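# Move deep-well plate into washer carrier, A1 end aligned

## Task

Take the deep-well plate off the shelved bench by the door and set it in the plate washer's carrier on the shelved bench by the window. It must rest flat on the carrier floor, within the corner stops, with its labelled short edge toward the carrier end marked A1. The plate must never touch the floor. Release it and back the gripper away afterwards. The robot must not tip over or finish leaning. The plate has to stay in place without the robot holding it.

## Robot and tools

Robot: a Hello Robot Stretch 3 with a single arm. It has a two-wheel base (0.33 m long, 0.34 m wide) that can only drive straight or spin in place, a lift that moves the arm up and down a mast, and a telescoping arm that reaches out to the robot's right. To move the gripper forward or back you drive the base. Spins pivot about the point between the wheels, 0.05 m behind the front edge; with the arm in and the wrist folded the swept radius is 0.28 m, and an unfolded level wrist reaches past that.

Frames: the base frame has its origin on the floor between the drive wheels, x forward, y left, z up. hand_pose is reported in it, located where the closed fingertips meet. Odometry is the base frame as it was at the start. Heading runs -3.142 to 3.142, positive to the left.

execute_actions takes "actions", a list run in order; an empty list just returns the current state and images. Each action may have "robot", "steps" (1 to 450 control steps at 30 per second, default 1) and "until" (ends the action early once all its conditions hold). {"steps": n} alone waits. "robot" is one command, a list of up to 8 commands run one after another (items may be {"pause_s": s}, max 15 s), or {"stop": true}, which brakes everything and clears the queue. A command may hold:
- "base": exactly one of {"translate_m": d} (metres, relative offset from where the base is when that command begins, forward positive, |d| at most 1) or {"rotate_rad": d} (radians, relative turn, counter-clockwise/left positive, |d| at most 3.2).
- "joints": absolute targets by name, any subset; unnamed joints keep their current target. Ranges: lift_m 0 to 1.1 (arm height on mast, m); arm_m 0 to 0.52 (extension, m); wrist_yaw_rad -1.345 to 4.42 (0 along the arm, positive swings toward the front, 3.0 folded over the base); wrist_pitch_rad -1.57 to 0.451 (0 level, negative tips fingers down); wrist_roll_rad -2.911 to 2.911 (0 fingers side by side); gripper_m -0.089 to 0.179 (larger is wider; actual fingertip gap is about 0.007 m smaller near closed, 0.025 m smaller fully open, zero below 0.007); head_pan_rad -3.953 to 1.73 (0 forward, positive left, -1.57 looks along the arm); head_tilt_rad -1.53 to 0.419 (negative looks down).
- "contact_limits": {"arm_m": effort %} from 1 to 100, the motor effort at which the arm halts; it lasts until the arm's next command.
Base and joint motions in one command start together and keep going across later actions. A new command takes over immediately and discards the rest of an older queue. Within a queue, the next command starts only after the previous one ends "done" (or "off_target" for base or gripper). Any invalid value rejects the whole call.

Useful wait: {"robot": {...}, "steps": 450, "until": {"robot": {"status": "ended"}}} returns once nothing is moving and no queue runs. Other conditions use pairs like [">", 0.3] or ["!=", "moving"]; numbers compare as printed (three decimals, four for base values). {"any": {"status": "ended"}} fires when any motion or queue finishes.

zoom_image: {"camera": one of head_camera, nav_camera, wrist_camera, "region": [x0, y0, x1, y1]} in pixels of that camera's latest image, origin top-left, at most 504 by 504. head_camera and nav_camera ride on the head (pan/tilt move both); wrist_camera is on the gripper.

finished_scene: {"scene": n}, irreversible; call it only after every motion has come to rest, since the final hold brakes whatever is still moving.

Results: base_status shows progress as (distance so far of goal). joint_goals, joint_status and measured_speeds list each joint. Status words: moving, done (within tolerance, so never wait on an exact "="), off_target (rested short, may still push), contact_stop (lift or arm hit something and went slack), time_out, stopped, not_commanded, torque_fault (wrist servo off for 10 s; it goes limp and refuses goals). "refusals" counts refused goals; "queue" is idle/running/done/dropped/stopped; queue_left counts unstarted commands. Lines starting "refused:" or "dropped:" explain failures, counting from 0; "replaced:" reports how an overridden motion ended. "robot.on_its_own" appears when the robot changed a goal itself, a joint is slack or off, an idle motor shows unusual effort, or base_tilt has shifted 3 degrees or more. lidar_m gives 12 distances in 30-degree sectors (1st straight ahead, then counter-clockwise: 4th left, 7th behind, 10th right) at 0.17 m height. wrist_depth_mm and head_depth_mm are 7x7 grids of depths in mm. motor_effort is percent of maximum, peak in brackets, with noticeable bias and noise. base_tilt is in degrees, forward and right positive.

Speed: the base goes fast (0.30 m/s, 1.9 rad/s) only with lift_m under 0.30, arm_m under 0.03 and wrist_yaw_rad over 2.54; otherwise 0.10 m/s and 0.63 rad/s.

Gripping: command gripper_m below the plate's width to hold it (lower squeezes more); to release, open at least 0.02 beyond where the pads first touched. Neither the reading nor "done" proves you hold the plate. Over-squeezing trips a guard that weakens the grip.

Cautions: fold or unfold the wrist only with lift_m 0.32 to 0.95, wrist_pitch_rad -0.4 and roll near 0; once folded the lift may go down to 0.25. With wrist_yaw_rad below -0.4 keep pitch at -0.5 or lower. Pushing against something rigid with the gripper above about 0.45 m can tip the robot, especially a repeated push after a contact_stop; driving while holding or hooking something fixed can too. If the base snags, reverse the last move in small steps, pull the gripper free, and lower lift_m to about 0.2 if still tilted. Never let the plate drop or hit the floor, avoid slams and hard pushes, and note that loose objects may occasionally get nudged.

Each tool is called after "Request:" as name(argument=value, ...), one argument or row to a line, values as JSON.

## Session

Request:
execute_actions(
  actions=[],
)

Scene clock: 0.00 s.
robot.base_odometry: x=+0.000 y=+0.000 heading=+0.000 (m, m, rad; robot's odometry frame)
robot.turned_by_wheels: +0.000 (rad since the last result)
robot.turned_by_imu: +0.000 (rad since the last result)
robot.base_tilt: forward=-1.1 right=+0.5 (deg)
robot.lidar_m: 1.66 1.98 1.36 2.08 1.11 1.11 1.23 1.93 2.35 2.12 1.60 1.60
robot.head_depth_mm: 1837 1999 2008 2013 2026 2010 1949 / 1834 2148 2166 2182 2165 2073 1866 / 1823 2326 2372 2384 2316 2174 1899 / 1816 2545 2584 2600 2642 2621 1995 / 1814 2633 2726 2710 2726 2685 2005 / 1803 2390 2426 2427 2444 1594 1827 / 1802 2214 2205 2213 2168 1594 1994
robot.base_status: not_commanded
robot.joint_positions: lift_m=+0.364 arm_m=+0.001 wrist_yaw_rad=+2.825 wrist_pitch_rad=-0.616 wrist_roll_rad=-0.006 gripper_m=+0.037 head_pan_rad=+0.005 head_tilt_rad=-0.014
robot.joint_goals: lift_m=+0.364 arm_m=+0.001 wrist_yaw_rad=+2.825 wrist_pitch_rad=-0.616 wrist_roll_rad=-0.006 gripper_m=+0.037 head_pan_rad=+0.005 head_tilt_rad=-0.014
robot.joint_status: lift_m=not_commanded arm_m=not_commanded wrist_yaw_rad=not_commanded wrist_pitch_rad=not_commanded wrist_roll_rad=not_commanded gripper_m=not_commanded head_pan_rad=not_commanded head_tilt_rad=not_commanded
robot.measured_speeds: translate_m=+0.000 rotate_rad=+0.000 lift_m=+0.000 arm_m=+0.000 wrist_yaw_rad=+0.000 wrist_pitch_rad=+0.000 wrist_roll_rad=+0.000 head_pan_rad=+0.000 head_tilt_rad=+0.000
robot: refusals=0 queue=idle queue_left=0
robot.motor_effort: left_wheel=+0 right_wheel=+1 lift_m=+19 arm_m=-1 wrist_yaw_rad=+1 wrist_pitch_rad=+4 wrist_roll_rad=+0 gripper_m=+0 head_pan_rad=-1 head_tilt_rad=+2 (%)
robot.hand_pose: x=+0.0396 y=+0.0400 z=+0.3347 quat_wxyz=(+0.318, +0.697, +0.107, +0.634) (m; robot's base frame)
robot.wrist_depth_mm: - - - - - - - / - 976 973 - - - - / 768 786 795 812 826 833 820 / 670 - 684 680 688 693 686 / 589 - 602 602 603 613 603 / 520 533 - 532 535 541 532 / - - - 483 463 479 476
pictures: head_camera (sideways: a quarter turn clockwise sets it upright), nav_camera (sideways: a quarter turn counterclockwise sets it upright), wrist_camera
Images, in order (width x height): head_camera 896x504, nav_camera 672x504, wrist_camera 644x364.

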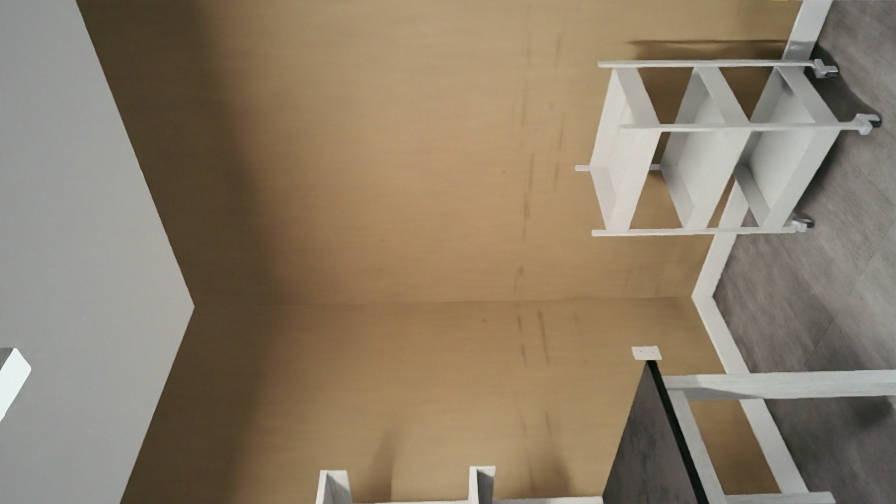

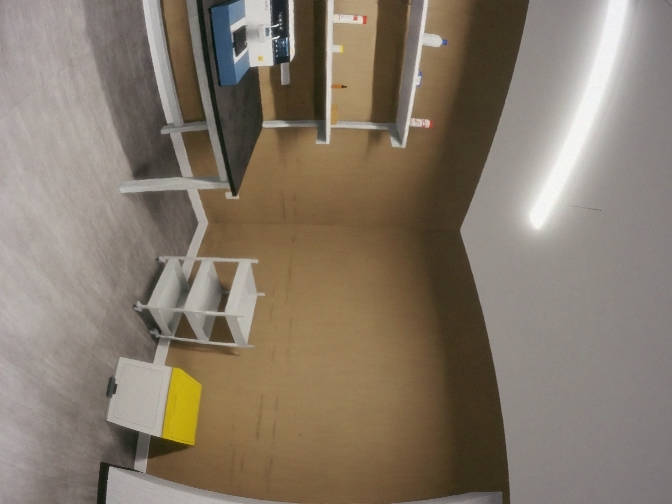

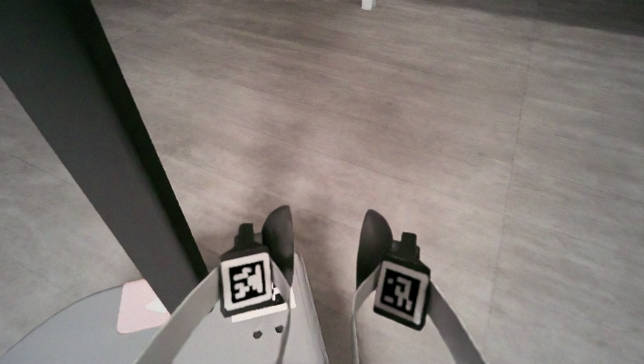

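Request:
execute_actions(
  actions=[
    {"robot":{"joints":{"head_pan_rad":0.8,"head_tilt_rad":-0.35}},"steps":450,"until":{"robot":{"status":"ended"}}},
  ],
)

Request:
execute_actions(
  actions=[
    {"robot":{"joints":{"head_pan_rad":1.7}},"steps":450,"until":{"robot":{"status":"ended"}}},
  ],
)

Request:
execute_actions(
  actions=[
    {"robot":{"joints":{"head_pan_rad":-1.2}},"steps":450,"until":{"robot":{"status":"ended"}}},
  ],
)

Request:
execute_actions(
  actions=[
    {"robot":{"joints":{"head_pan_rad":-2.4}},"steps":450,"until":{"robot":{"status":"ended"}}},
  ],
)

Scene clock: 3.43 s.
robot.base_odometry: x=+0.000 y=+0.000 heading=+0.000 (m, m, rad; robot's odometry frame)
robot.turned_by_wheels: +0.000 (rad since the last result)
robot.turned_by_imu: -0.001 (rad since the last result)
robot.base_tilt: forward=-1.2 right=+0.5 (deg)
robot.lidar_m: 1.65 1.98 1.36 2.08 1.11 1.11 1.23 1.93 2.34 2.12 1.60 1.60
robot.head_depth_mm: 1774 1891 2068 1633 2229 1724 1370 / 1748 1880 1995 1516 2227 1722 1376 / 1725 1875 1970 1393 2242 1722 1378 / 1740 1873 1962 1427 2242 1740 1379 / 1715 1832 1979 1547 2249 1745 1380 / 1703 1837 1966 1560 2148 1745 1381 / 1685 1820 1944 1700 2159 1627 1382
robot.base_status: not_commanded
robot.joint_positions: lift_m=+0.364 arm_m=+0.001 wrist_yaw_rad=+2.825 wrist_pitch_rad=-0.616 wrist_roll_rad=-0.006 gripper_m=+0.037 head_pan_rad=+0.793 head_tilt_rad=-0.345
robot.joint_goals: lift_m=+0.364 arm_m=+0.001 wrist_yaw_rad=+2.825 wrist_pitch_rad=-0.616 wrist_roll_rad=-0.006 gripper_m=+0.037 head_pan_rad=+0.800 head_tilt_rad=-0.350
robot.joint_status: lift_m=not_commanded arm_m=not_commanded wrist_yaw_rad=not_commanded wrist_pitch_rad=not_commanded wrist_roll_rad=not_commanded gripper_m=not_commanded head_pan_rad=done head_tilt_rad=done
robot.measured_speeds: translate_m=+0.000 rotate_rad=+0.000 lift_m=+0.000 arm_m=+0.000 wrist_yaw_rad=+0.000 wrist_pitch_rad=+0.000 wrist_roll_rad=+0.000 head_pan_rad=+0.000 head_tilt_rad=+0.000
robot: refusals=0 queue=done queue_left=0
robot.motor_effort: left_wheel=+1(0) right_wheel=+1(1) lift_m=+20(20) arm_m=-2(1) wrist_yaw_rad=+0(0) wrist_pitch_rad=+4(4) wrist_roll_rad=+0(0) gripper_m=+0(0) head_pan_rad=+3(29) head_tilt_rad=-3(30) (%)
robot.hand_pose: x=+0.0396 y=+0.0400 z=+0.3347 quat_wxyz=(+0.318, +0.697, +0.107, +0.634) (m; robot's base frame)
robot.wrist_depth_mm: - - - - - - - / - 992 973 991 - 978 - / 773 800 811 825 817 814 836 / 679 - 676 689 699 694 696 / 585 - 602 602 611 616 606 / 524 537 - 531 539 520 538 / - - - 467 465 472 479
pictures: head_camera (sideways: a quarter turn clockwise sets it upright), nav_camera (sideways: a quarter turn counterclockwise sets it upright), wrist_camera
camera_calibration (this result's frames):
head_camera: T_world_to_cam=[[-0.259462, -0.25051, -0.932697, 1.23408], [-0.704025, 0.710157, 0.00511041, 0.00509881], [0.661081, 0.657968, -0.360624, 0.416971], [0, 0, 0, 1]] pos_world=[0.0481349, 0.0311746, 1.30137]
nav_camera: T_world_to_cam=[[0.208962, 0.246308, 0.946397, -1.19024], [0.719316, -0.694338, 0.0218847, 0.0222341], [0.66251, 0.676185, -0.322263, 0.376034], [0, 0, 0, 1]] pos_world=[-0.0164052, 0.0543347, 1.24713]
wrist_camera: T_world_to_cam=[[0.964779, -0.262189, 0.0214285, -0.0345448], [-0.177204, -0.707936, -0.683685, 0.292227], [0.194425, 0.655807, -0.729463, 0.376774], [0, 0, 0, 1]] pos_world=[0.0118578, -0.0492705, 0.475374]
Images, in order (width x height): head_camera 896x504, nav_camera 672x504, wrist_camera 644x364.

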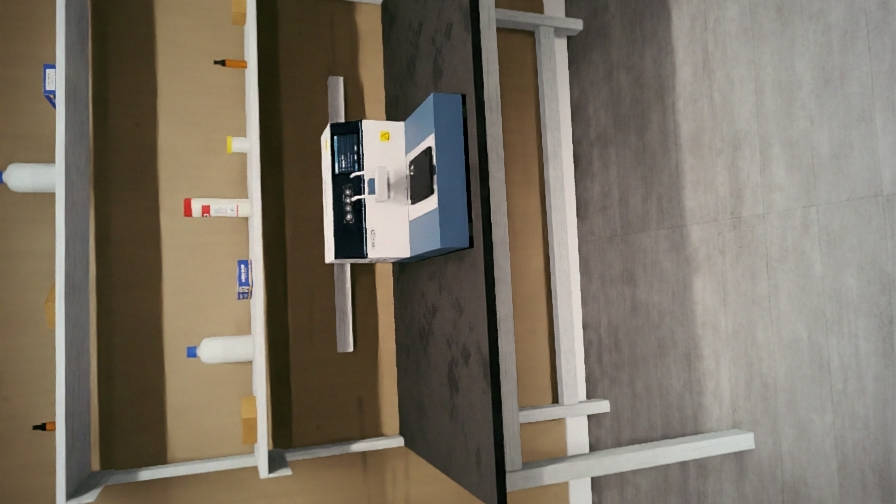

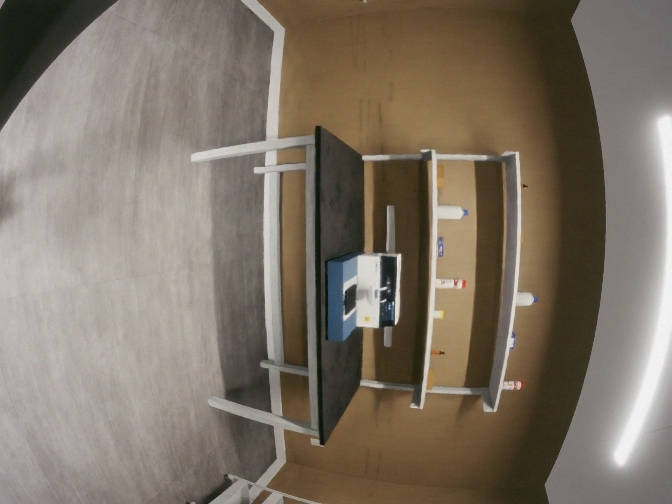

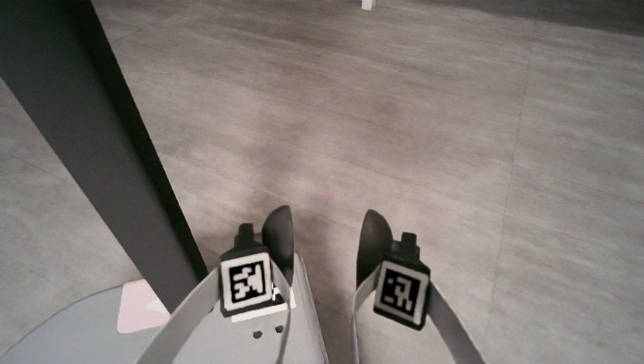

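Scene clock: 4.50 s.
robot.base_odometry: x=+0.000 y=+0.000 heading=+0.000 (m, m, rad; robot's odometry frame)
robot.turned_by_wheels: +0.000 (rad since the last result)
robot.turned_by_imu: +0.000 (rad since the last result)
robot.base_tilt: forward=-1.2 right=+0.5 (deg)
robot.lidar_m: 1.66 1.97 1.37 2.08 1.11 1.11 1.23 1.93 2.35 2.12 1.60 1.60
robot.head_depth_mm: 1952 2046 2172 2296 2312 1716 1364 / 2129 2245 2389 2547 2321 1734 1368 / 2159 2287 2471 2676 2356 1728 1375 / 1943 2088 2215 2383 2354 1747 1374 / 1788 1892 2001 2139 2223 1748 1374 / 1653 1737 1836 1950 2044 1742 1378 / 1530 1618 1710 1823 - - -
robot.base_status: not_commanded
robot.joint_positions: lift_m=+0.364 arm_m=+0.001 wrist_yaw_rad=+2.825 wrist_pitch_rad=-0.616 wrist_roll_rad=-0.006 gripper_m=+0.037 head_pan_rad=+1.693 head_tilt_rad=-0.346
robot.joint_goals: lift_m=+0.364 arm_m=+0.001 wrist_yaw_rad=+2.825 wrist_pitch_rad=-0.616 wrist_roll_rad=-0.006 gripper_m=+0.037 head_pan_rad=+1.700 head_tilt_rad=-0.350
robot.joint_status: lift_m=not_commanded arm_m=not_commanded wrist_yaw_rad=not_commanded wrist_pitch_rad=not_commanded wrist_roll_rad=not_commanded gripper_m=not_commanded head_pan_rad=done head_tilt_rad=done
robot.measured_speeds: translate_m=+0.000 rotate_rad=+0.000 lift_m=+0.000 arm_m=+0.000 wrist_yaw_rad=+0.000 wrist_pitch_rad=+0.000 wrist_roll_rad=+0.000 head_pan_rad=+0.000 head_tilt_rad=+0.000
robot: refusals=0 queue=done queue_left=0
robot.motor_effort: left_wheel=+1(1) right_wheel=+1(1) lift_m=+19(19) arm_m=-2(1) wrist_yaw_rad=+0(0) wrist_pitch_rad=+4(4) wrist_roll_rad=+0(0) gripper_m=+0(0) head_pan_rad=+3(31) head_tilt_rad=-2(3) (%)
robot.hand_pose: x=+0.0396 y=+0.0400 z=+0.3347 quat_wxyz=(+0.318, +0.697, +0.107, +0.634) (m; robot's base frame)
robot.wrist_depth_mm: - - - - - - - / - 956 987 992 969 - - / 782 816 779 817 844 824 815 / 669 - 688 693 672 704 712 / 585 - 621 588 619 601 622 / 516 528 - 544 538 525 529 / - - - 471 462 478 476
pictures: head_camera (sideways: a quarter turn clockwise sets it upright), nav_camera (sideways: a quarter turn counterclockwise sets it upright), wrist_camera
camera_calibration (this result's frames):
head_camera: T_world_to_cam=[[0.0349616, -0.359086, -0.932649, 1.23222], [-0.993914, -0.110039, 0.00510886, 0.00686917], [-0.104463, 0.926795, -0.360748, 0.421802], [0, 0, 0, 1]] pos_world=[0.0078095, 0.0523055, 1.30136]
nav_camera: T_world_to_cam=[[-0.0630618, 0.316918, 0.946354, -1.18852], [0.991028, 0.131853, 0.0218833, 0.0205784], [-0.117845, 0.939243, -0.322389, 0.380958], [0, 0, 0, 1]] pos_world=[-0.0504504, 0.0161389, 1.24713]
wrist_camera: T_world_to_cam=[[0.964779, -0.262189, 0.0214284, -0.0345448], [-0.177204, -0.707936, -0.683685, 0.292227], [0.194424, 0.655808, -0.729462, 0.376774], [0, 0, 0, 1]] pos_world=[0.0118578, -0.0492705, 0.475374]
Images, in order (width x height): head_camera 896x504, nav_camera 672x504, wrist_camera 644x364.

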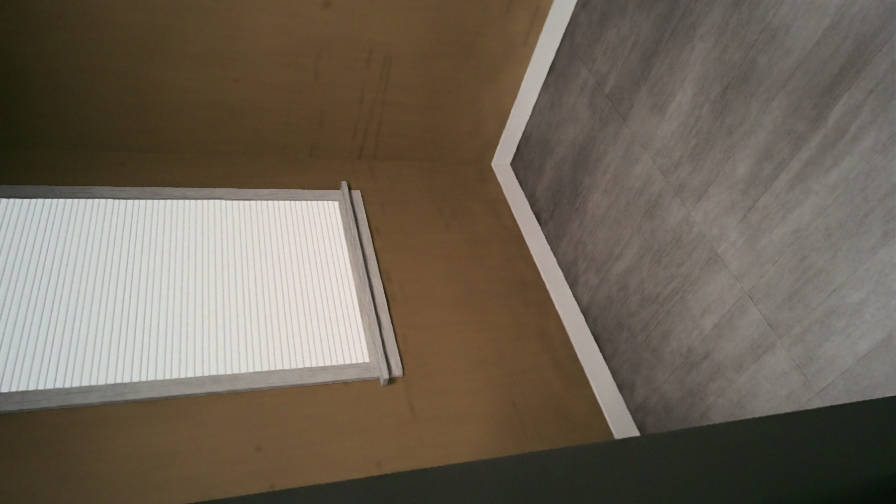

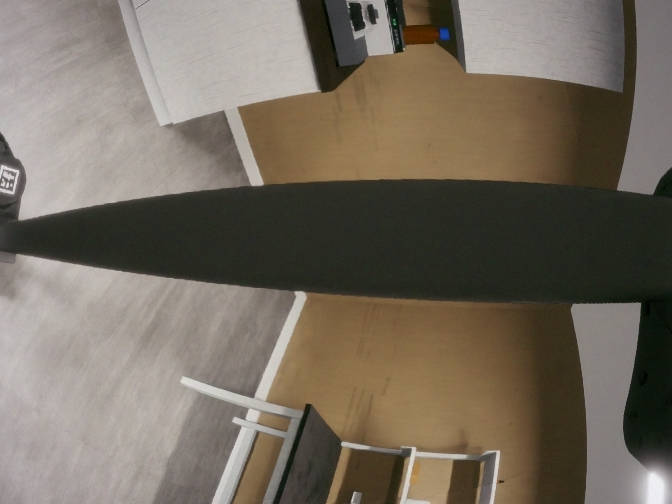

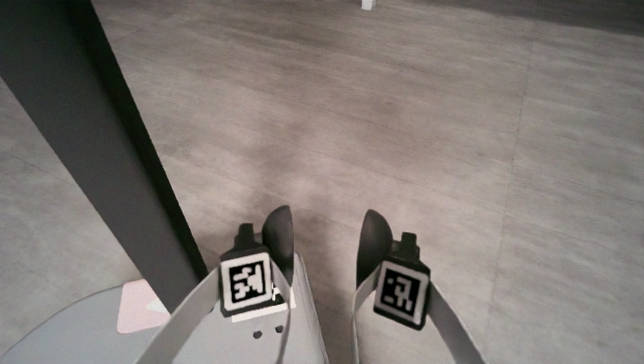

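Scene clock: 6.50 s.
robot.base_odometry: x=+0.000 y=+0.000 heading=+0.000 (m, m, rad; robot's odometry frame)
robot.turned_by_wheels: +0.000 (rad since the last result)
robot.turned_by_imu: +0.000 (rad since the last result)
robot.base_tilt: forward=-1.1 right=+0.5 (deg)
robot.lidar_m: 1.66 1.97 1.37 2.08 1.11 1.10 1.24 1.92 2.35 2.12 1.59 1.60
robot.head_depth_mm: 2259 2459 2664 2906 2326 1730 1367 / 2133 2315 2474 2675 2334 1727 1377 / 1983 2150 2312 2499 2225 1726 1377 / 1507 1599 1705 1832 2001 1741 1376 / 1426 1517 1609 1726 1858 1749 1376 / 1353 1427 1527 1624 1742 1750 1386 / 1294 1366 1445 1532 1656 1728 1384
robot.base_status: not_commanded
robot.joint_positions: lift_m=+0.364 arm_m=+0.001 wrist_yaw_rad=+2.825 wrist_pitch_rad=-0.616 wrist_roll_rad=-0.006 gripper_m=+0.037 head_pan_rad=-1.193 head_tilt_rad=-0.346
robot.joint_goals: lift_m=+0.364 arm_m=+0.001 wrist_yaw_rad=+2.825 wrist_pitch_rad=-0.616 wrist_roll_rad=-0.006 gripper_m=+0.037 head_pan_rad=-1.200 head_tilt_rad=-0.350
robot.joint_status: lift_m=not_commanded arm_m=not_commanded wrist_yaw_rad=not_commanded wrist_pitch_rad=not_commanded wrist_roll_rad=not_commanded gripper_m=not_commanded head_pan_rad=done head_tilt_rad=done
robot.measured_speeds: translate_m=+0.000 rotate_rad=+0.000 lift_m=+0.000 arm_m=+0.000 wrist_yaw_rad=+0.000 wrist_pitch_rad=+0.000 wrist_roll_rad=+0.000 head_pan_rad=+0.000 head_tilt_rad=+0.000
robot: refusals=0 queue=done queue_left=0
robot.motor_effort: left_wheel=+1(0) right_wheel=+1(1) lift_m=+20(19) arm_m=-2(1) wrist_yaw_rad=+0(1) wrist_pitch_rad=+4(4) wrist_roll_rad=+0(0) gripper_m=+0(0) head_pan_rad=-3(30) head_tilt_rad=-2(2) (%)
robot.hand_pose: x=+0.0396 y=+0.0400 z=+0.3347 quat_wxyz=(+0.318, +0.697, +0.107, +0.634) (m; robot's base frame)
robot.wrist_depth_mm: - - - - - - - / - 981 975 988 985 - - / 785 798 804 807 816 804 819 / 671 - 677 682 712 705 709 / 590 - 599 604 612 600 609 / 523 544 - 522 534 533 538 / - - - 471 471 478 480
pictures: head_camera (sideways: a quarter turn clockwise sets it upright), nav_camera (sideways: a quarter turn counterclockwise sets it upright), wrist_camera
camera_calibration (this result's frames):
head_camera: T_world_to_cam=[[-0.124828, 0.338667, -0.932589, 1.23312], [0.933635, 0.358189, 0.0051069, -0.00488637], [0.335773, -0.87006, -0.360904, 0.41932], [0, 0, 0, 1]] pos_world=[0.0176942, -0.0510329, 1.30135]
nav_camera: T_world_to_cam=[[0.141333, -0.290759, 0.9463, -1.1897], [-0.925316, -0.378565, 0.0218816, 0.0322704], [0.351874, -0.87872, -0.322547, 0.378298], [0, 0, 0, 1]] pos_world=[0.0648908, -0.00128104, 1.24713]
wrist_camera: T_world_to_cam=[[0.964779, -0.262189, 0.0214286, -0.0345449], [-0.177204, -0.707936, -0.683685, 0.292227], [0.194425, 0.655808, -0.729462, 0.376774], [0, 0, 0, 1]] pos_world=[0.0118578, -0.0492705, 0.475374]
Images, in order (width x height): head_camera 896x504, nav_camera 672x504, wrist_camera 644x364.

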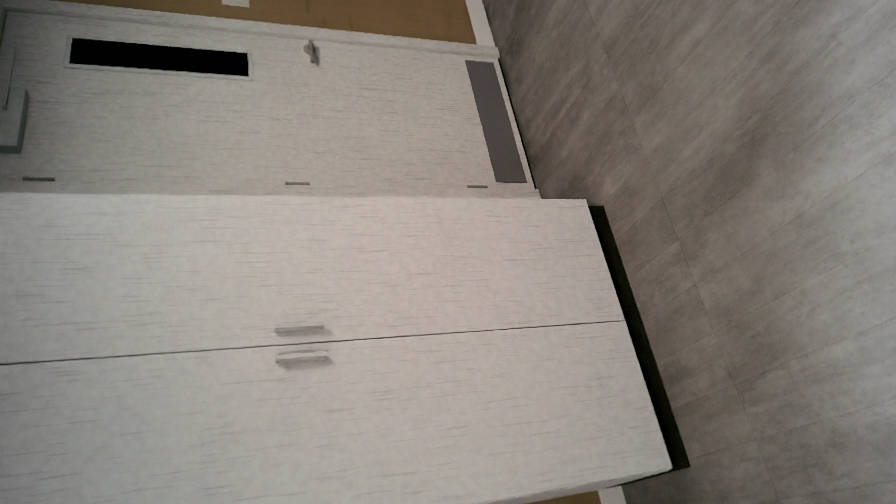

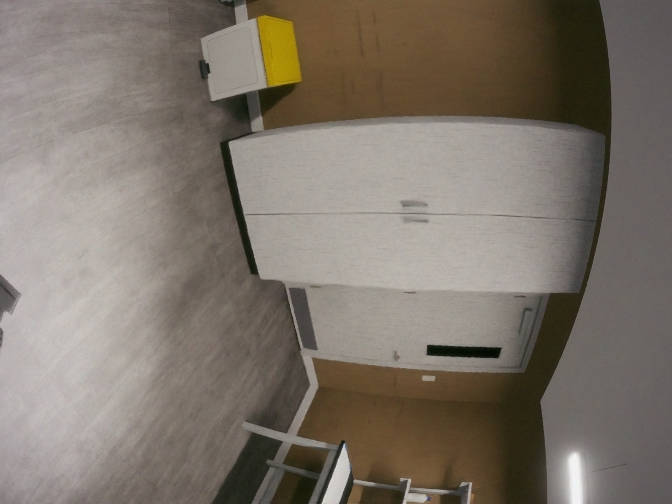

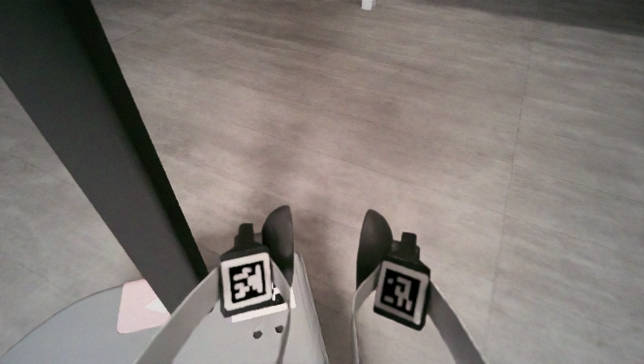

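Scene clock: 7.70 s.
robot.base_odometry: x=+0.000 y=+0.000 heading=+0.000 (m, m, rad; robot's odometry frame)
robot.turned_by_wheels: +0.000 (rad since the last result)
robot.turned_by_imu: +0.000 (rad since the last result)
robot.base_tilt: forward=-1.1 right=+0.5 (deg)
robot.lidar_m: 1.66 1.97 1.37 2.08 1.11 1.10 1.23 1.93 2.35 2.12 1.60 1.60
robot.head_depth_mm: 2314 2477 2675 2860 2309 1718 1364 / 2279 2434 2602 2848 2322 1730 1367 / 2256 2398 2583 2734 2240 1719 1369 / 2205 2348 2519 2728 2339 1745 1379 / 2180 2333 2471 2047 2251 1744 1379 / 2151 2340 2457 2214 2373 1749 1379 / 2119 2285 2410 2621 2381 1752 1383
robot.base_status: not_commanded
robot.joint_positions: lift_m=+0.364 arm_m=+0.001 wrist_yaw_rad=+2.825 wrist_pitch_rad=-0.616 wrist_roll_rad=-0.006 gripper_m=+0.037 head_pan_rad=-2.393 head_tilt_rad=-0.346
robot.joint_goals: lift_m=+0.364 arm_m=+0.001 wrist_yaw_rad=+2.825 wrist_pitch_rad=-0.616 wrist_roll_rad=-0.006 gripper_m=+0.037 head_pan_rad=-2.400 head_tilt_rad=-0.350
robot.joint_status: lift_m=not_commanded arm_m=not_commanded wrist_yaw_rad=not_commanded wrist_pitch_rad=not_commanded wrist_roll_rad=not_commanded gripper_m=not_commanded head_pan_rad=done head_tilt_rad=done
robot.measured_speeds: translate_m=+0.000 rotate_rad=+0.000 lift_m=+0.000 arm_m=+0.000 wrist_yaw_rad=+0.000 wrist_pitch_rad=+0.000 wrist_roll_rad=+0.000 head_pan_rad=+0.000 head_tilt_rad=+0.000
robot: refusals=0 queue=done queue_left=0
robot.motor_effort: left_wheel=+1(0) right_wheel=+1(1) lift_m=+20(19) arm_m=-1(1) wrist_yaw_rad=+1(0) wrist_pitch_rad=+4(4) wrist_roll_rad=+0(0) gripper_m=+0(0) head_pan_rad=-3(31) head_tilt_rad=-3(2) (%)
robot.hand_pose: x=+0.0396 y=+0.0400 z=+0.3347 quat_wxyz=(+0.318, +0.697, +0.107, +0.634) (m; robot's base frame)
robot.wrist_depth_mm: - - - - - - - / - 985 947 - - - - / 790 794 808 811 820 807 840 / 679 - 683 665 689 700 676 / 584 - 611 602 604 615 615 / 518 531 - 519 537 535 535 / - - - 472 463 470 472
pictures: head_camera (sideways: a quarter turn clockwise sets it upright), nav_camera (sideways: a quarter turn counterclockwise sets it upright), wrist_camera
camera_calibration (this result's frames):
head_camera: T_world_to_cam=[[0.270434, 0.239078, -0.932581, 1.2307], [0.672155, -0.740393, 0.00510663, -0.00329099], [-0.689256, -0.62822, -0.360925, 0.4256], [0, 0, 0, 1]] pos_world=[-0.0372634, -0.0292983, 1.30135]
nav_camera: T_world_to_cam=[[-0.219802, -0.237101, 0.946293, -1.18749], [-0.688132, 0.725256, 0.0218814, 0.0308239], [-0.691492, -0.646365, -0.322569, 0.384691], [0, 0, 0, 1]] pos_world=[0.0262102, -0.0552587, 1.24713]
wrist_camera: T_world_to_cam=[[0.964779, -0.262189, 0.0214285, -0.0345448], [-0.177204, -0.707936, -0.683685, 0.292227], [0.194425, 0.655808, -0.729462, 0.376774], [0, 0, 0, 1]] pos_world=[0.0118578, -0.0492705, 0.475374]
Images, in order (width x height): head_camera 896x504, nav_camera 672x504, wrist_camera 644x364.

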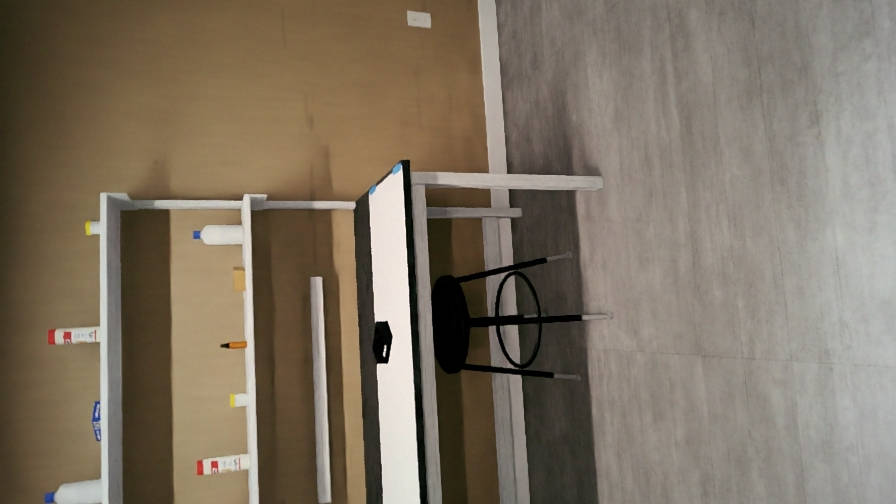

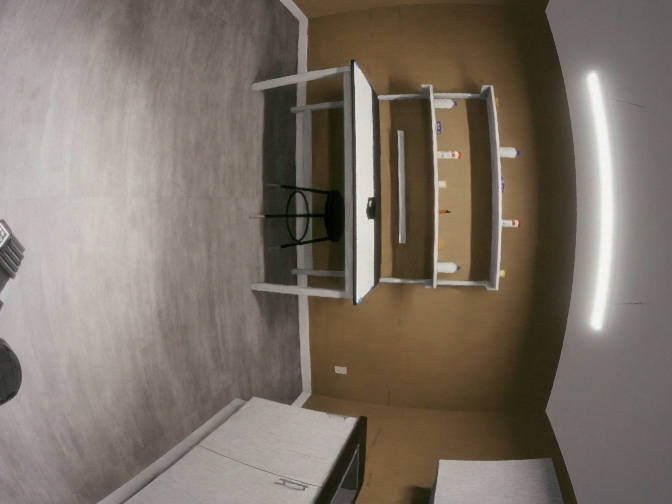

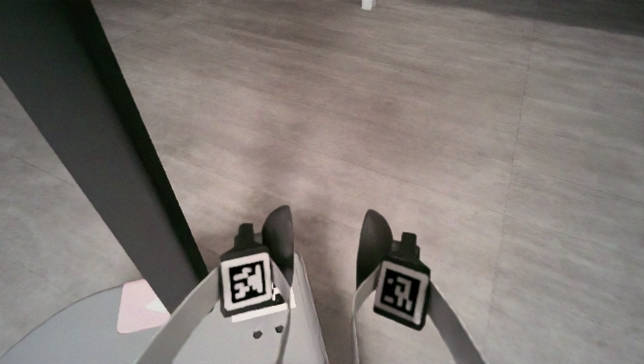

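Request:
zoom_image(
  camera="head_camera",
  region=[340, 300, 440, 380],
)

Request:
execute_actions(
  actions=[
    {"robot":{"joints":{"head_pan_rad":0.7,"lift_m":0.28}},"steps":450,"until":{"robot":{"status":"ended"}}},
  ],
)

Request:
zoom_image(
  camera="head_camera",
  region=[320, 140, 500, 340],
)

Region (340, 300, 440, 380) of head_camera's 896x504 image, scaled by 5.040, with more detail than that image has; it fills the top 403 rows of this view, and the rest is white.

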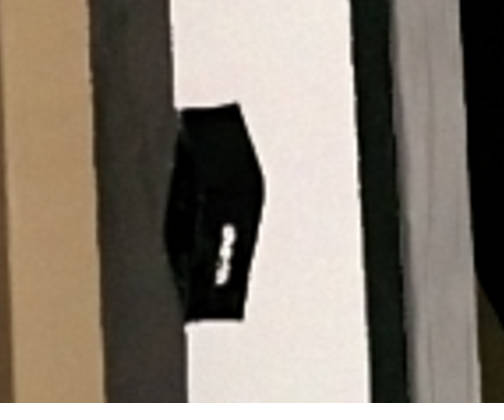

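Scene clock: 11.67 s.
robot.base_odometry: x=+0.000 y=+0.000 heading=+0.000 (m, m, rad; robot's odometry frame)
robot.turned_by_wheels: +0.000 (rad since the last result)
robot.turned_by_imu: -0.001 (rad since the last result)
robot.base_tilt: forward=-1.2 right=+0.5 (deg)
robot.lidar_m: 1.66 1.98 1.37 2.08 1.11 1.11 1.24 1.93 2.35 2.12 1.60 1.60
robot.head_depth_mm: 1839 1974 2145 1782 2330 1723 1367 / 1812 1950 2122 1647 2289 1725 1371 / 1787 1924 2046 1456 2245 1731 1372 / 1733 1875 1981 1398 2227 1738 1379 / 1721 1866 1941 1432 2239 1742 1376 / 1678 1811 1961 1559 2199 1749 1375 / 1666 1791 1922 1570 2098 1746 1389
robot.base_status: not_commanded
robot.joint_positions: lift_m=+0.280 arm_m=+0.001 wrist_yaw_rad=+2.825 wrist_pitch_rad=-0.616 wrist_roll_rad=-0.006 gripper_m=+0.037 head_pan_rad=+0.693 head_tilt_rad=-0.346
robot.joint_goals: lift_m=+0.280 arm_m=+0.001 wrist_yaw_rad=+2.825 wrist_pitch_rad=-0.616 wrist_roll_rad=-0.006 gripper_m=+0.037 head_pan_rad=+0.700 head_tilt_rad=-0.350
robot.joint_status: lift_m=done arm_m=not_commanded wrist_yaw_rad=not_commanded wrist_pitch_rad=not_commanded wrist_roll_rad=not_commanded gripper_m=not_commanded head_pan_rad=done head_tilt_rad=done
robot.measured_speeds: translate_m=+0.000 rotate_rad=+0.000 lift_m=+0.000 arm_m=+0.000 wrist_yaw_rad=+0.000 wrist_pitch_rad=+0.000 wrist_roll_rad=+0.000 head_pan_rad=+0.000 head_tilt_rad=+0.000
robot: refusals=0 queue=done queue_left=0
robot.motor_effort: left_wheel=+1(1) right_wheel=+1(1) lift_m=+15(18) arm_m=-1(1) wrist_yaw_rad=+0(0) wrist_pitch_rad=+4(4) wrist_roll_rad=+0(0) gripper_m=+0(0) head_pan_rad=+2(29) head_tilt_rad=-2(3) (%)
robot.hand_pose: x=+0.0396 y=+0.0399 z=+0.2512 quat_wxyz=(+0.318, +0.697, +0.107, +0.634) (m; robot's base frame)
robot.wrist_depth_mm: - - 993 - - - - / - 800 804 823 802 833 831 / 628 668 657 665 652 675 682 / 548 - 552 563 574 579 571 / 505 - - 499 498 495 499 / - - - 438 445 435 441 / - - - 397 381 390 389
pictures: head_camera (sideways: a quarter turn clockwise sets it upright), nav_camera (sideways: a quarter turn counterclockwise sets it upright), wrist_camera
camera_calibration (this result's frames):
head_camera: T_world_to_cam=[[-0.283411, -0.223552, -0.932579, 1.23407], [-0.62961, 0.776895, 0.00510656, 0.0046499], [0.723374, 0.588608, -0.360931, 0.416991], [0, 0, 0, 1]] pos_world=[0.0510371, 0.0268223, 1.30135]
nav_camera: T_world_to_cam=[[0.232747, 0.224415, 0.946291, -1.19025], [0.64641, -0.762676, 0.0218813, 0.0226832], [0.726624, 0.606599, -0.322575, 0.376048], [0, 0, 0, 1]] pos_world=[-0.0108823, 0.0562985, 1.24713]
wrist_camera: T_world_to_cam=[[0.964782, -0.262179, 0.0214038, -0.0327458], [-0.177307, -0.70825, -0.683333, 0.23501], [0.194315, 0.655472, -0.729793, 0.316023], [0, 0, 0, 1]] pos_world=[0.0118537, -0.049283, 0.391922]
Images, in order (width x height): head_camera 896x504, nav_camera 672x504, wrist_camera 644x364.

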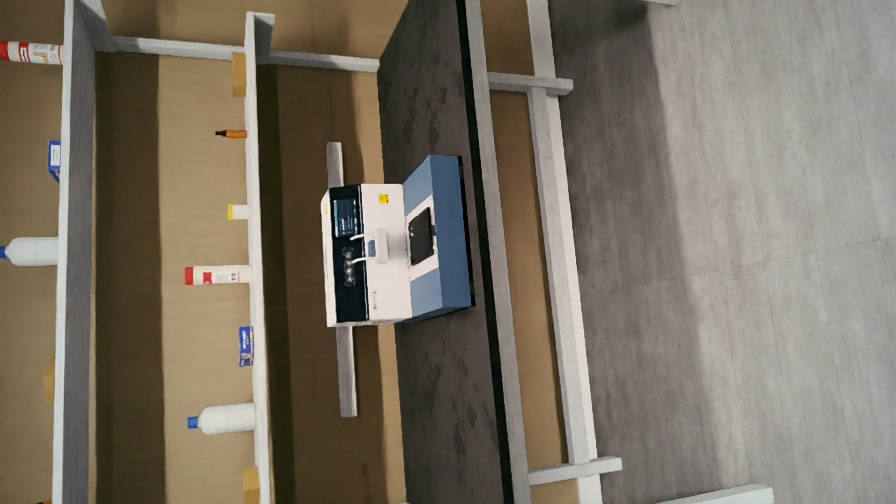

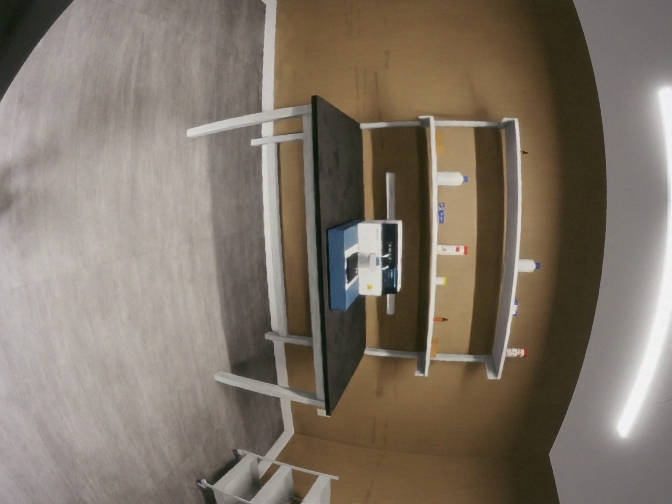

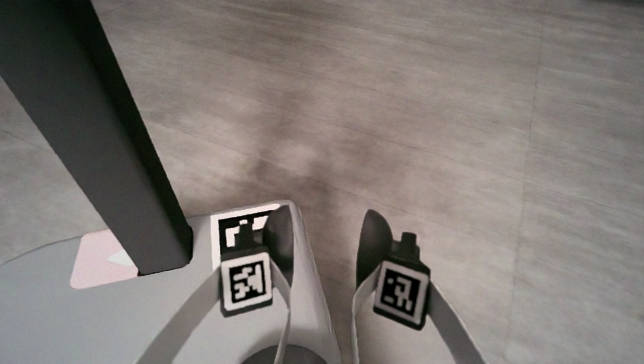

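Region (320, 140, 500, 340) of head_camera's 896x504 image, scaled by 2.520, with more detail than that image has; it fills the left 454 columns of this view, and the rest is white.

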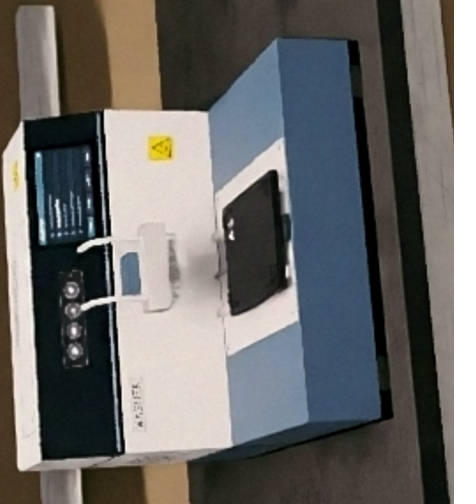

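Request:
execute_actions(
  actions=[
    {"robot":[{"base":{"rotate_rad":0.899},"joints":{"head_pan_rad":-1.57,"head_tilt_rad":-0.8}},{"base":{"translate_m":-1.0}},{"base":{"translate_m":-0.42}},{"base":{"rotate_rad":-1.571}}],"steps":450,"until":{"robot":{"status":"ended"}}},
    {"robot":{"joints":{"lift_m":0.9,"wrist_pitch_rad":-0.4}},"steps":450,"until":{"robot":{"status":"ended"}}},
  ],
)

Scene clock: 39.63 s.
robot.base_odometry: x=-0.884 y=-1.111 heading=-0.672 (m, m, rad; robot's odometry frame)
robot.turned_by_wheels: -0.672 (rad since the last result)
robot.turned_by_imu: -0.689 (rad since the last result)
robot.base_tilt: forward=-1.1 right=+0.6 (deg)
robot.lidar_m: 1.61 1.63 2.31 3.37 1.57 1.17 1.15 0.65 0.68 0.50 1.17 1.03
robot.head_depth_mm: 1020 1125 894 716 - 1192 1094 / 1004 1127 899 718 - 1198 1103 / 1006 1134 901 718 654 - - / 1013 1136 837 722 649 - - / 1014 1141 905 724 732 1208 1099 / 1024 1146 910 726 1414 1264 1106 / 1030 1143 912 729 1444 1267 1109
robot.base_status: done (rotate_rad -1.5709 of -1.5710)
robot.joint_positions: lift_m=+0.900 arm_m=+0.001 wrist_yaw_rad=+2.825 wrist_pitch_rad=-0.418 wrist_roll_rad=-0.006 gripper_m=+0.037 head_pan_rad=-1.563 head_tilt_rad=-0.791
robot.joint_goals: lift_m=+0.900 arm_m=+0.001 wrist_yaw_rad=+2.825 wrist_pitch_rad=-0.400 wrist_roll_rad=-0.006 gripper_m=+0.037 head_pan_rad=-1.570 head_tilt_rad=-0.800
robot.joint_status: lift_m=done arm_m=not_commanded wrist_yaw_rad=not_commanded wrist_pitch_rad=done wrist_roll_rad=not_commanded gripper_m=not_commanded head_pan_rad=done head_tilt_rad=done
robot.measured_speeds: translate_m=+0.000 rotate_rad=+0.000 lift_m=+0.000 arm_m=+0.000 wrist_yaw_rad=+0.000 wrist_pitch_rad=+0.000 wrist_roll_rad=+0.000 head_pan_rad=+0.000 head_tilt_rad=+0.000
robot: refusals=0 queue=done queue_left=0
robot.motor_effort: left_wheel=+2(11) right_wheel=-2(12) lift_m=+23(24) arm_m=-1(2) wrist_yaw_rad=+1(1) wrist_pitch_rad=+6(7) wrist_roll_rad=+0(0) gripper_m=+0(0) head_pan_rad=-2(32) head_tilt_rad=-5(37) (%)
robot.hand_pose: x=+0.0486 y=+0.0677 z=+0.9125 quat_wxyz=(+0.254, +0.704, +0.037, +0.662) (m; robot's base frame)
robot.wrist_depth_mm: - - - - - - - / - - - - - - - / - - - - - - - / - - - - - - - / - - - - - - - / - - - - - - - / - - - - - - -
pictures: head_camera (sideways: a quarter turn clockwise sets it upright), nav_camera (sideways: a quarter turn counterclockwise sets it upright), wrist_camera
camera_calibration (this result's frames):
head_camera: T_world_to_cam=[[0.00353027, 0.727031, -0.686595, 0.911602], [0.999986, -0.00525701, -0.000424981, 0.00191215], [-0.00391841, -0.686584, -0.72704, 0.89774], [0, 0, 0, 1]] pos_world=[-0.00161261, -0.0463787, 1.2786]
nav_camera: T_world_to_cam=[[0.0292746, -0.697989, 0.71551, -0.888064], [-0.999539, -0.0262192, 0.0153183, 0.0412788], [0.00806809, -0.715628, -0.698435, 0.86946], [0, 0, 0, 1]] pos_world=[0.0602426, 0.00343278, 1.24205]
wrist_camera: T_world_to_cam=[[0.963193, -0.267002, 0.0311345, -0.0568522], [-0.130725, -0.566461, -0.813654, 0.815266], [0.234883, 0.779636, -0.580515, 0.632041], [0, 0, 0, 1]] pos_world=[0.012879, -0.0461255, 1.03202]
Images, in order (width x height): head_camera 896x504, nav_camera 672x504, wrist_camera 644x364.

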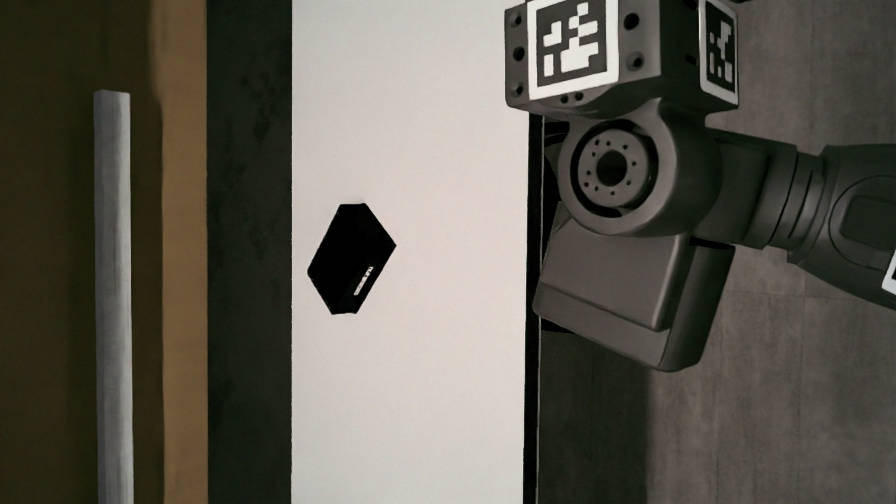

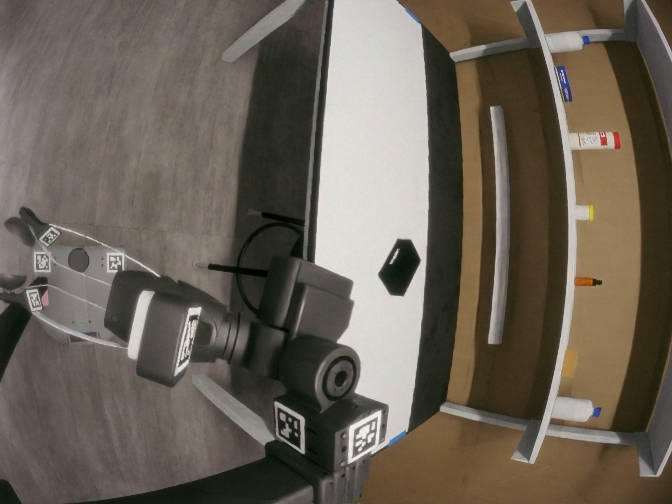

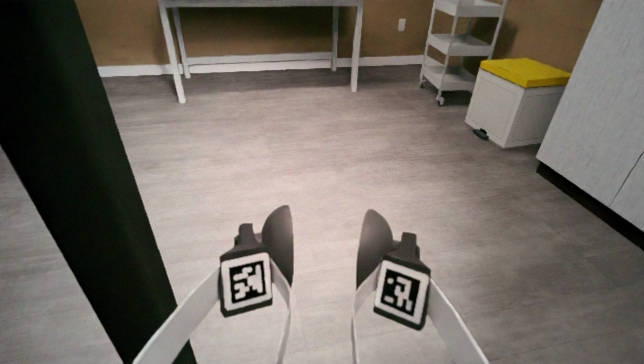

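Request:
zoom_image(
  camera="head_camera",
  region=[290, 190, 420, 330],
)

Region (290, 190, 420, 330) of head_camera's 896x504 image, scaled by 3.600, with more detail than that image has; it fills the left 468 columns of this view, and the rest is white.

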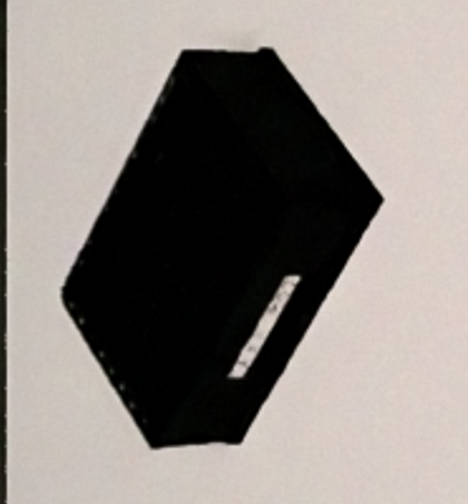

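Request:
execute_actions(
  actions=[
    {"robot":[{"joints":{"lift_m":0.95,"wrist_yaw_rad":0.838}},{"joints":{"wrist_pitch_rad":-0.8,"gripper_m":0.15,"arm_m":0.3,"lift_m":0.97},"base":{"translate_m":-0.13}}],"steps":450,"until":{"robot":{"status":"ended"}}},
  ],
)

Scene clock: 54.07 s.
robot.base_odometry: x=-0.986 y=-1.030 heading=-0.672 (m, m, rad; robot's odometry frame)
robot.turned_by_wheels: +0.000 (rad since the last result)
robot.turned_by_imu: -0.003 (rad since the last result)
robot.base_tilt: forward=-1.1 right=+0.5 (deg)
robot.lidar_m: 1.73 1.77 2.49 2.74 1.39 1.05 1.02 1.69 0.57 0.51 0.79 1.15
robot.head_depth_mm: 980 - 864 716 1383 1177 1096 / 966 1095 898 717 1398 1250 1096 / 983 - 873 720 1367 1260 1105 / 1009 1132 844 722 1372 1265 1101 / 1016 1112 876 725 978 1239 1106 / 1019 1137 910 727 1384 1264 1102 / 1022 1143 914 728 1418 1264 1109
robot.base_status: done (translate_m -0.1300 of -0.1300)
robot.joint_positions: lift_m=+0.970 arm_m=+0.300 wrist_yaw_rad=+0.838 wrist_pitch_rad=-0.809 wrist_roll_rad=-0.006 gripper_m=+0.150 head_pan_rad=-1.563 head_tilt_rad=-0.791
robot.joint_goals: lift_m=+0.970 arm_m=+0.300 wrist_yaw_rad=+0.838 wrist_pitch_rad=-0.800 wrist_roll_rad=-0.006 gripper_m=+0.150 head_pan_rad=-1.570 head_tilt_rad=-0.800
robot.joint_status: lift_m=done arm_m=done wrist_yaw_rad=done wrist_pitch_rad=done wrist_roll_rad=not_commanded gripper_m=done head_pan_rad=done head_tilt_rad=done
robot.measured_speeds: translate_m=+0.000 rotate_rad=+0.000 lift_m=+0.000 arm_m=+0.000 wrist_yaw_rad=+0.000 wrist_pitch_rad=+0.000 wrist_roll_rad=+0.000 head_pan_rad=+0.000 head_tilt_rad=+0.000
robot: refusals=0 queue=done queue_left=0
robot.motor_effort: left_wheel=+2(3) right_wheel=-1(8) lift_m=+23(25) arm_m=+3(3) wrist_yaw_rad=+0(3) wrist_pitch_rad=+3(5) wrist_roll_rad=+0(0) gripper_m=+0(82) head_pan_rad=-3(3) head_tilt_rad=-5(5) (%)
robot.hand_pose: x=+0.0971 y=-0.5514 z=+0.9064 quat_wxyz=(+0.709, +0.519, -0.478, +0.012) (m; robot's base frame)
robot.wrist_depth_mm: 535 529 519 522 530 529 531 / - 459 457 464 459 460 460 / - 407 405 402 360 406 407 / - 366 370 367 325 364 365 / - 348 333 334 326 333 335 / - - 306 305 303 305 305 / 994 - 280 281 282 280 281
pictures: head_camera (sideways: a quarter turn clockwise sets it upright), nav_camera (sideways: a quarter turn counterclockwise sets it upright), wrist_camera
camera_calibration (this result's frames):
head_camera: T_world_to_cam=[[0.00353166, 0.727031, -0.686595, 0.911602], [0.999986, -0.00525892, -0.00042498, 0.00191215], [-0.00391972, -0.686584, -0.72704, 0.89774], [0, 0, 0, 1]] pos_world=[-0.0016127, -0.0463787, 1.2786]
nav_camera: T_world_to_cam=[[0.0292733, -0.697989, 0.71551, -0.888064], [-0.999539, -0.0262173, 0.0153183, 0.0412788], [0.00806673, -0.715628, -0.698435, 0.869459], [0, 0, 0, 1]] pos_world=[0.0602426, 0.00343267, 1.24205]
wrist_camera: T_world_to_cam=[[-0.627178, -0.778795, 0.0112059, -0.378352], [-0.663453, 0.526643, -0.531486, 0.864624], [0.408017, -0.340771, -0.846993, 0.706825], [0, 0, 0, 1]] pos_world=[0.047946, -0.509141, 1.06245]
Images, in order (width x height): head_camera 896x504, nav_camera 672x504, wrist_camera 644x364.

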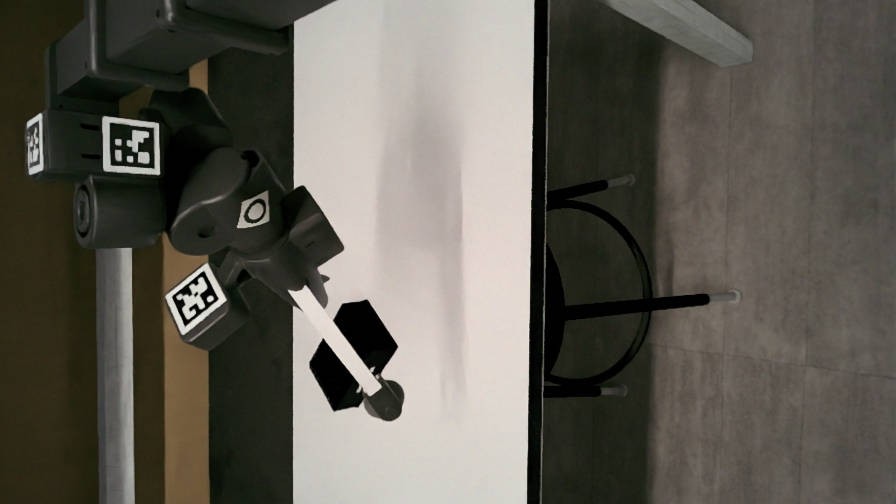

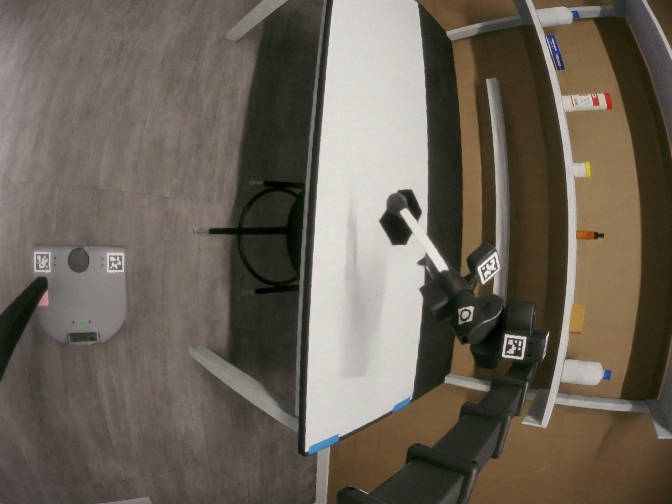

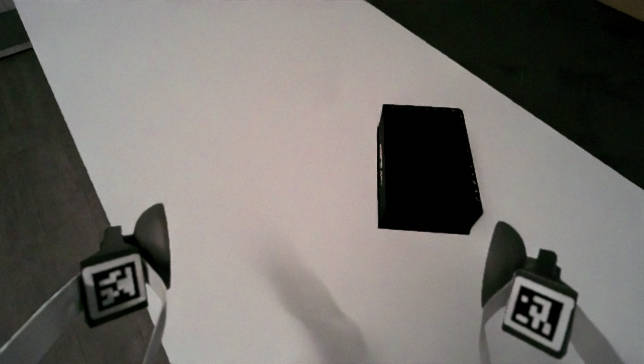

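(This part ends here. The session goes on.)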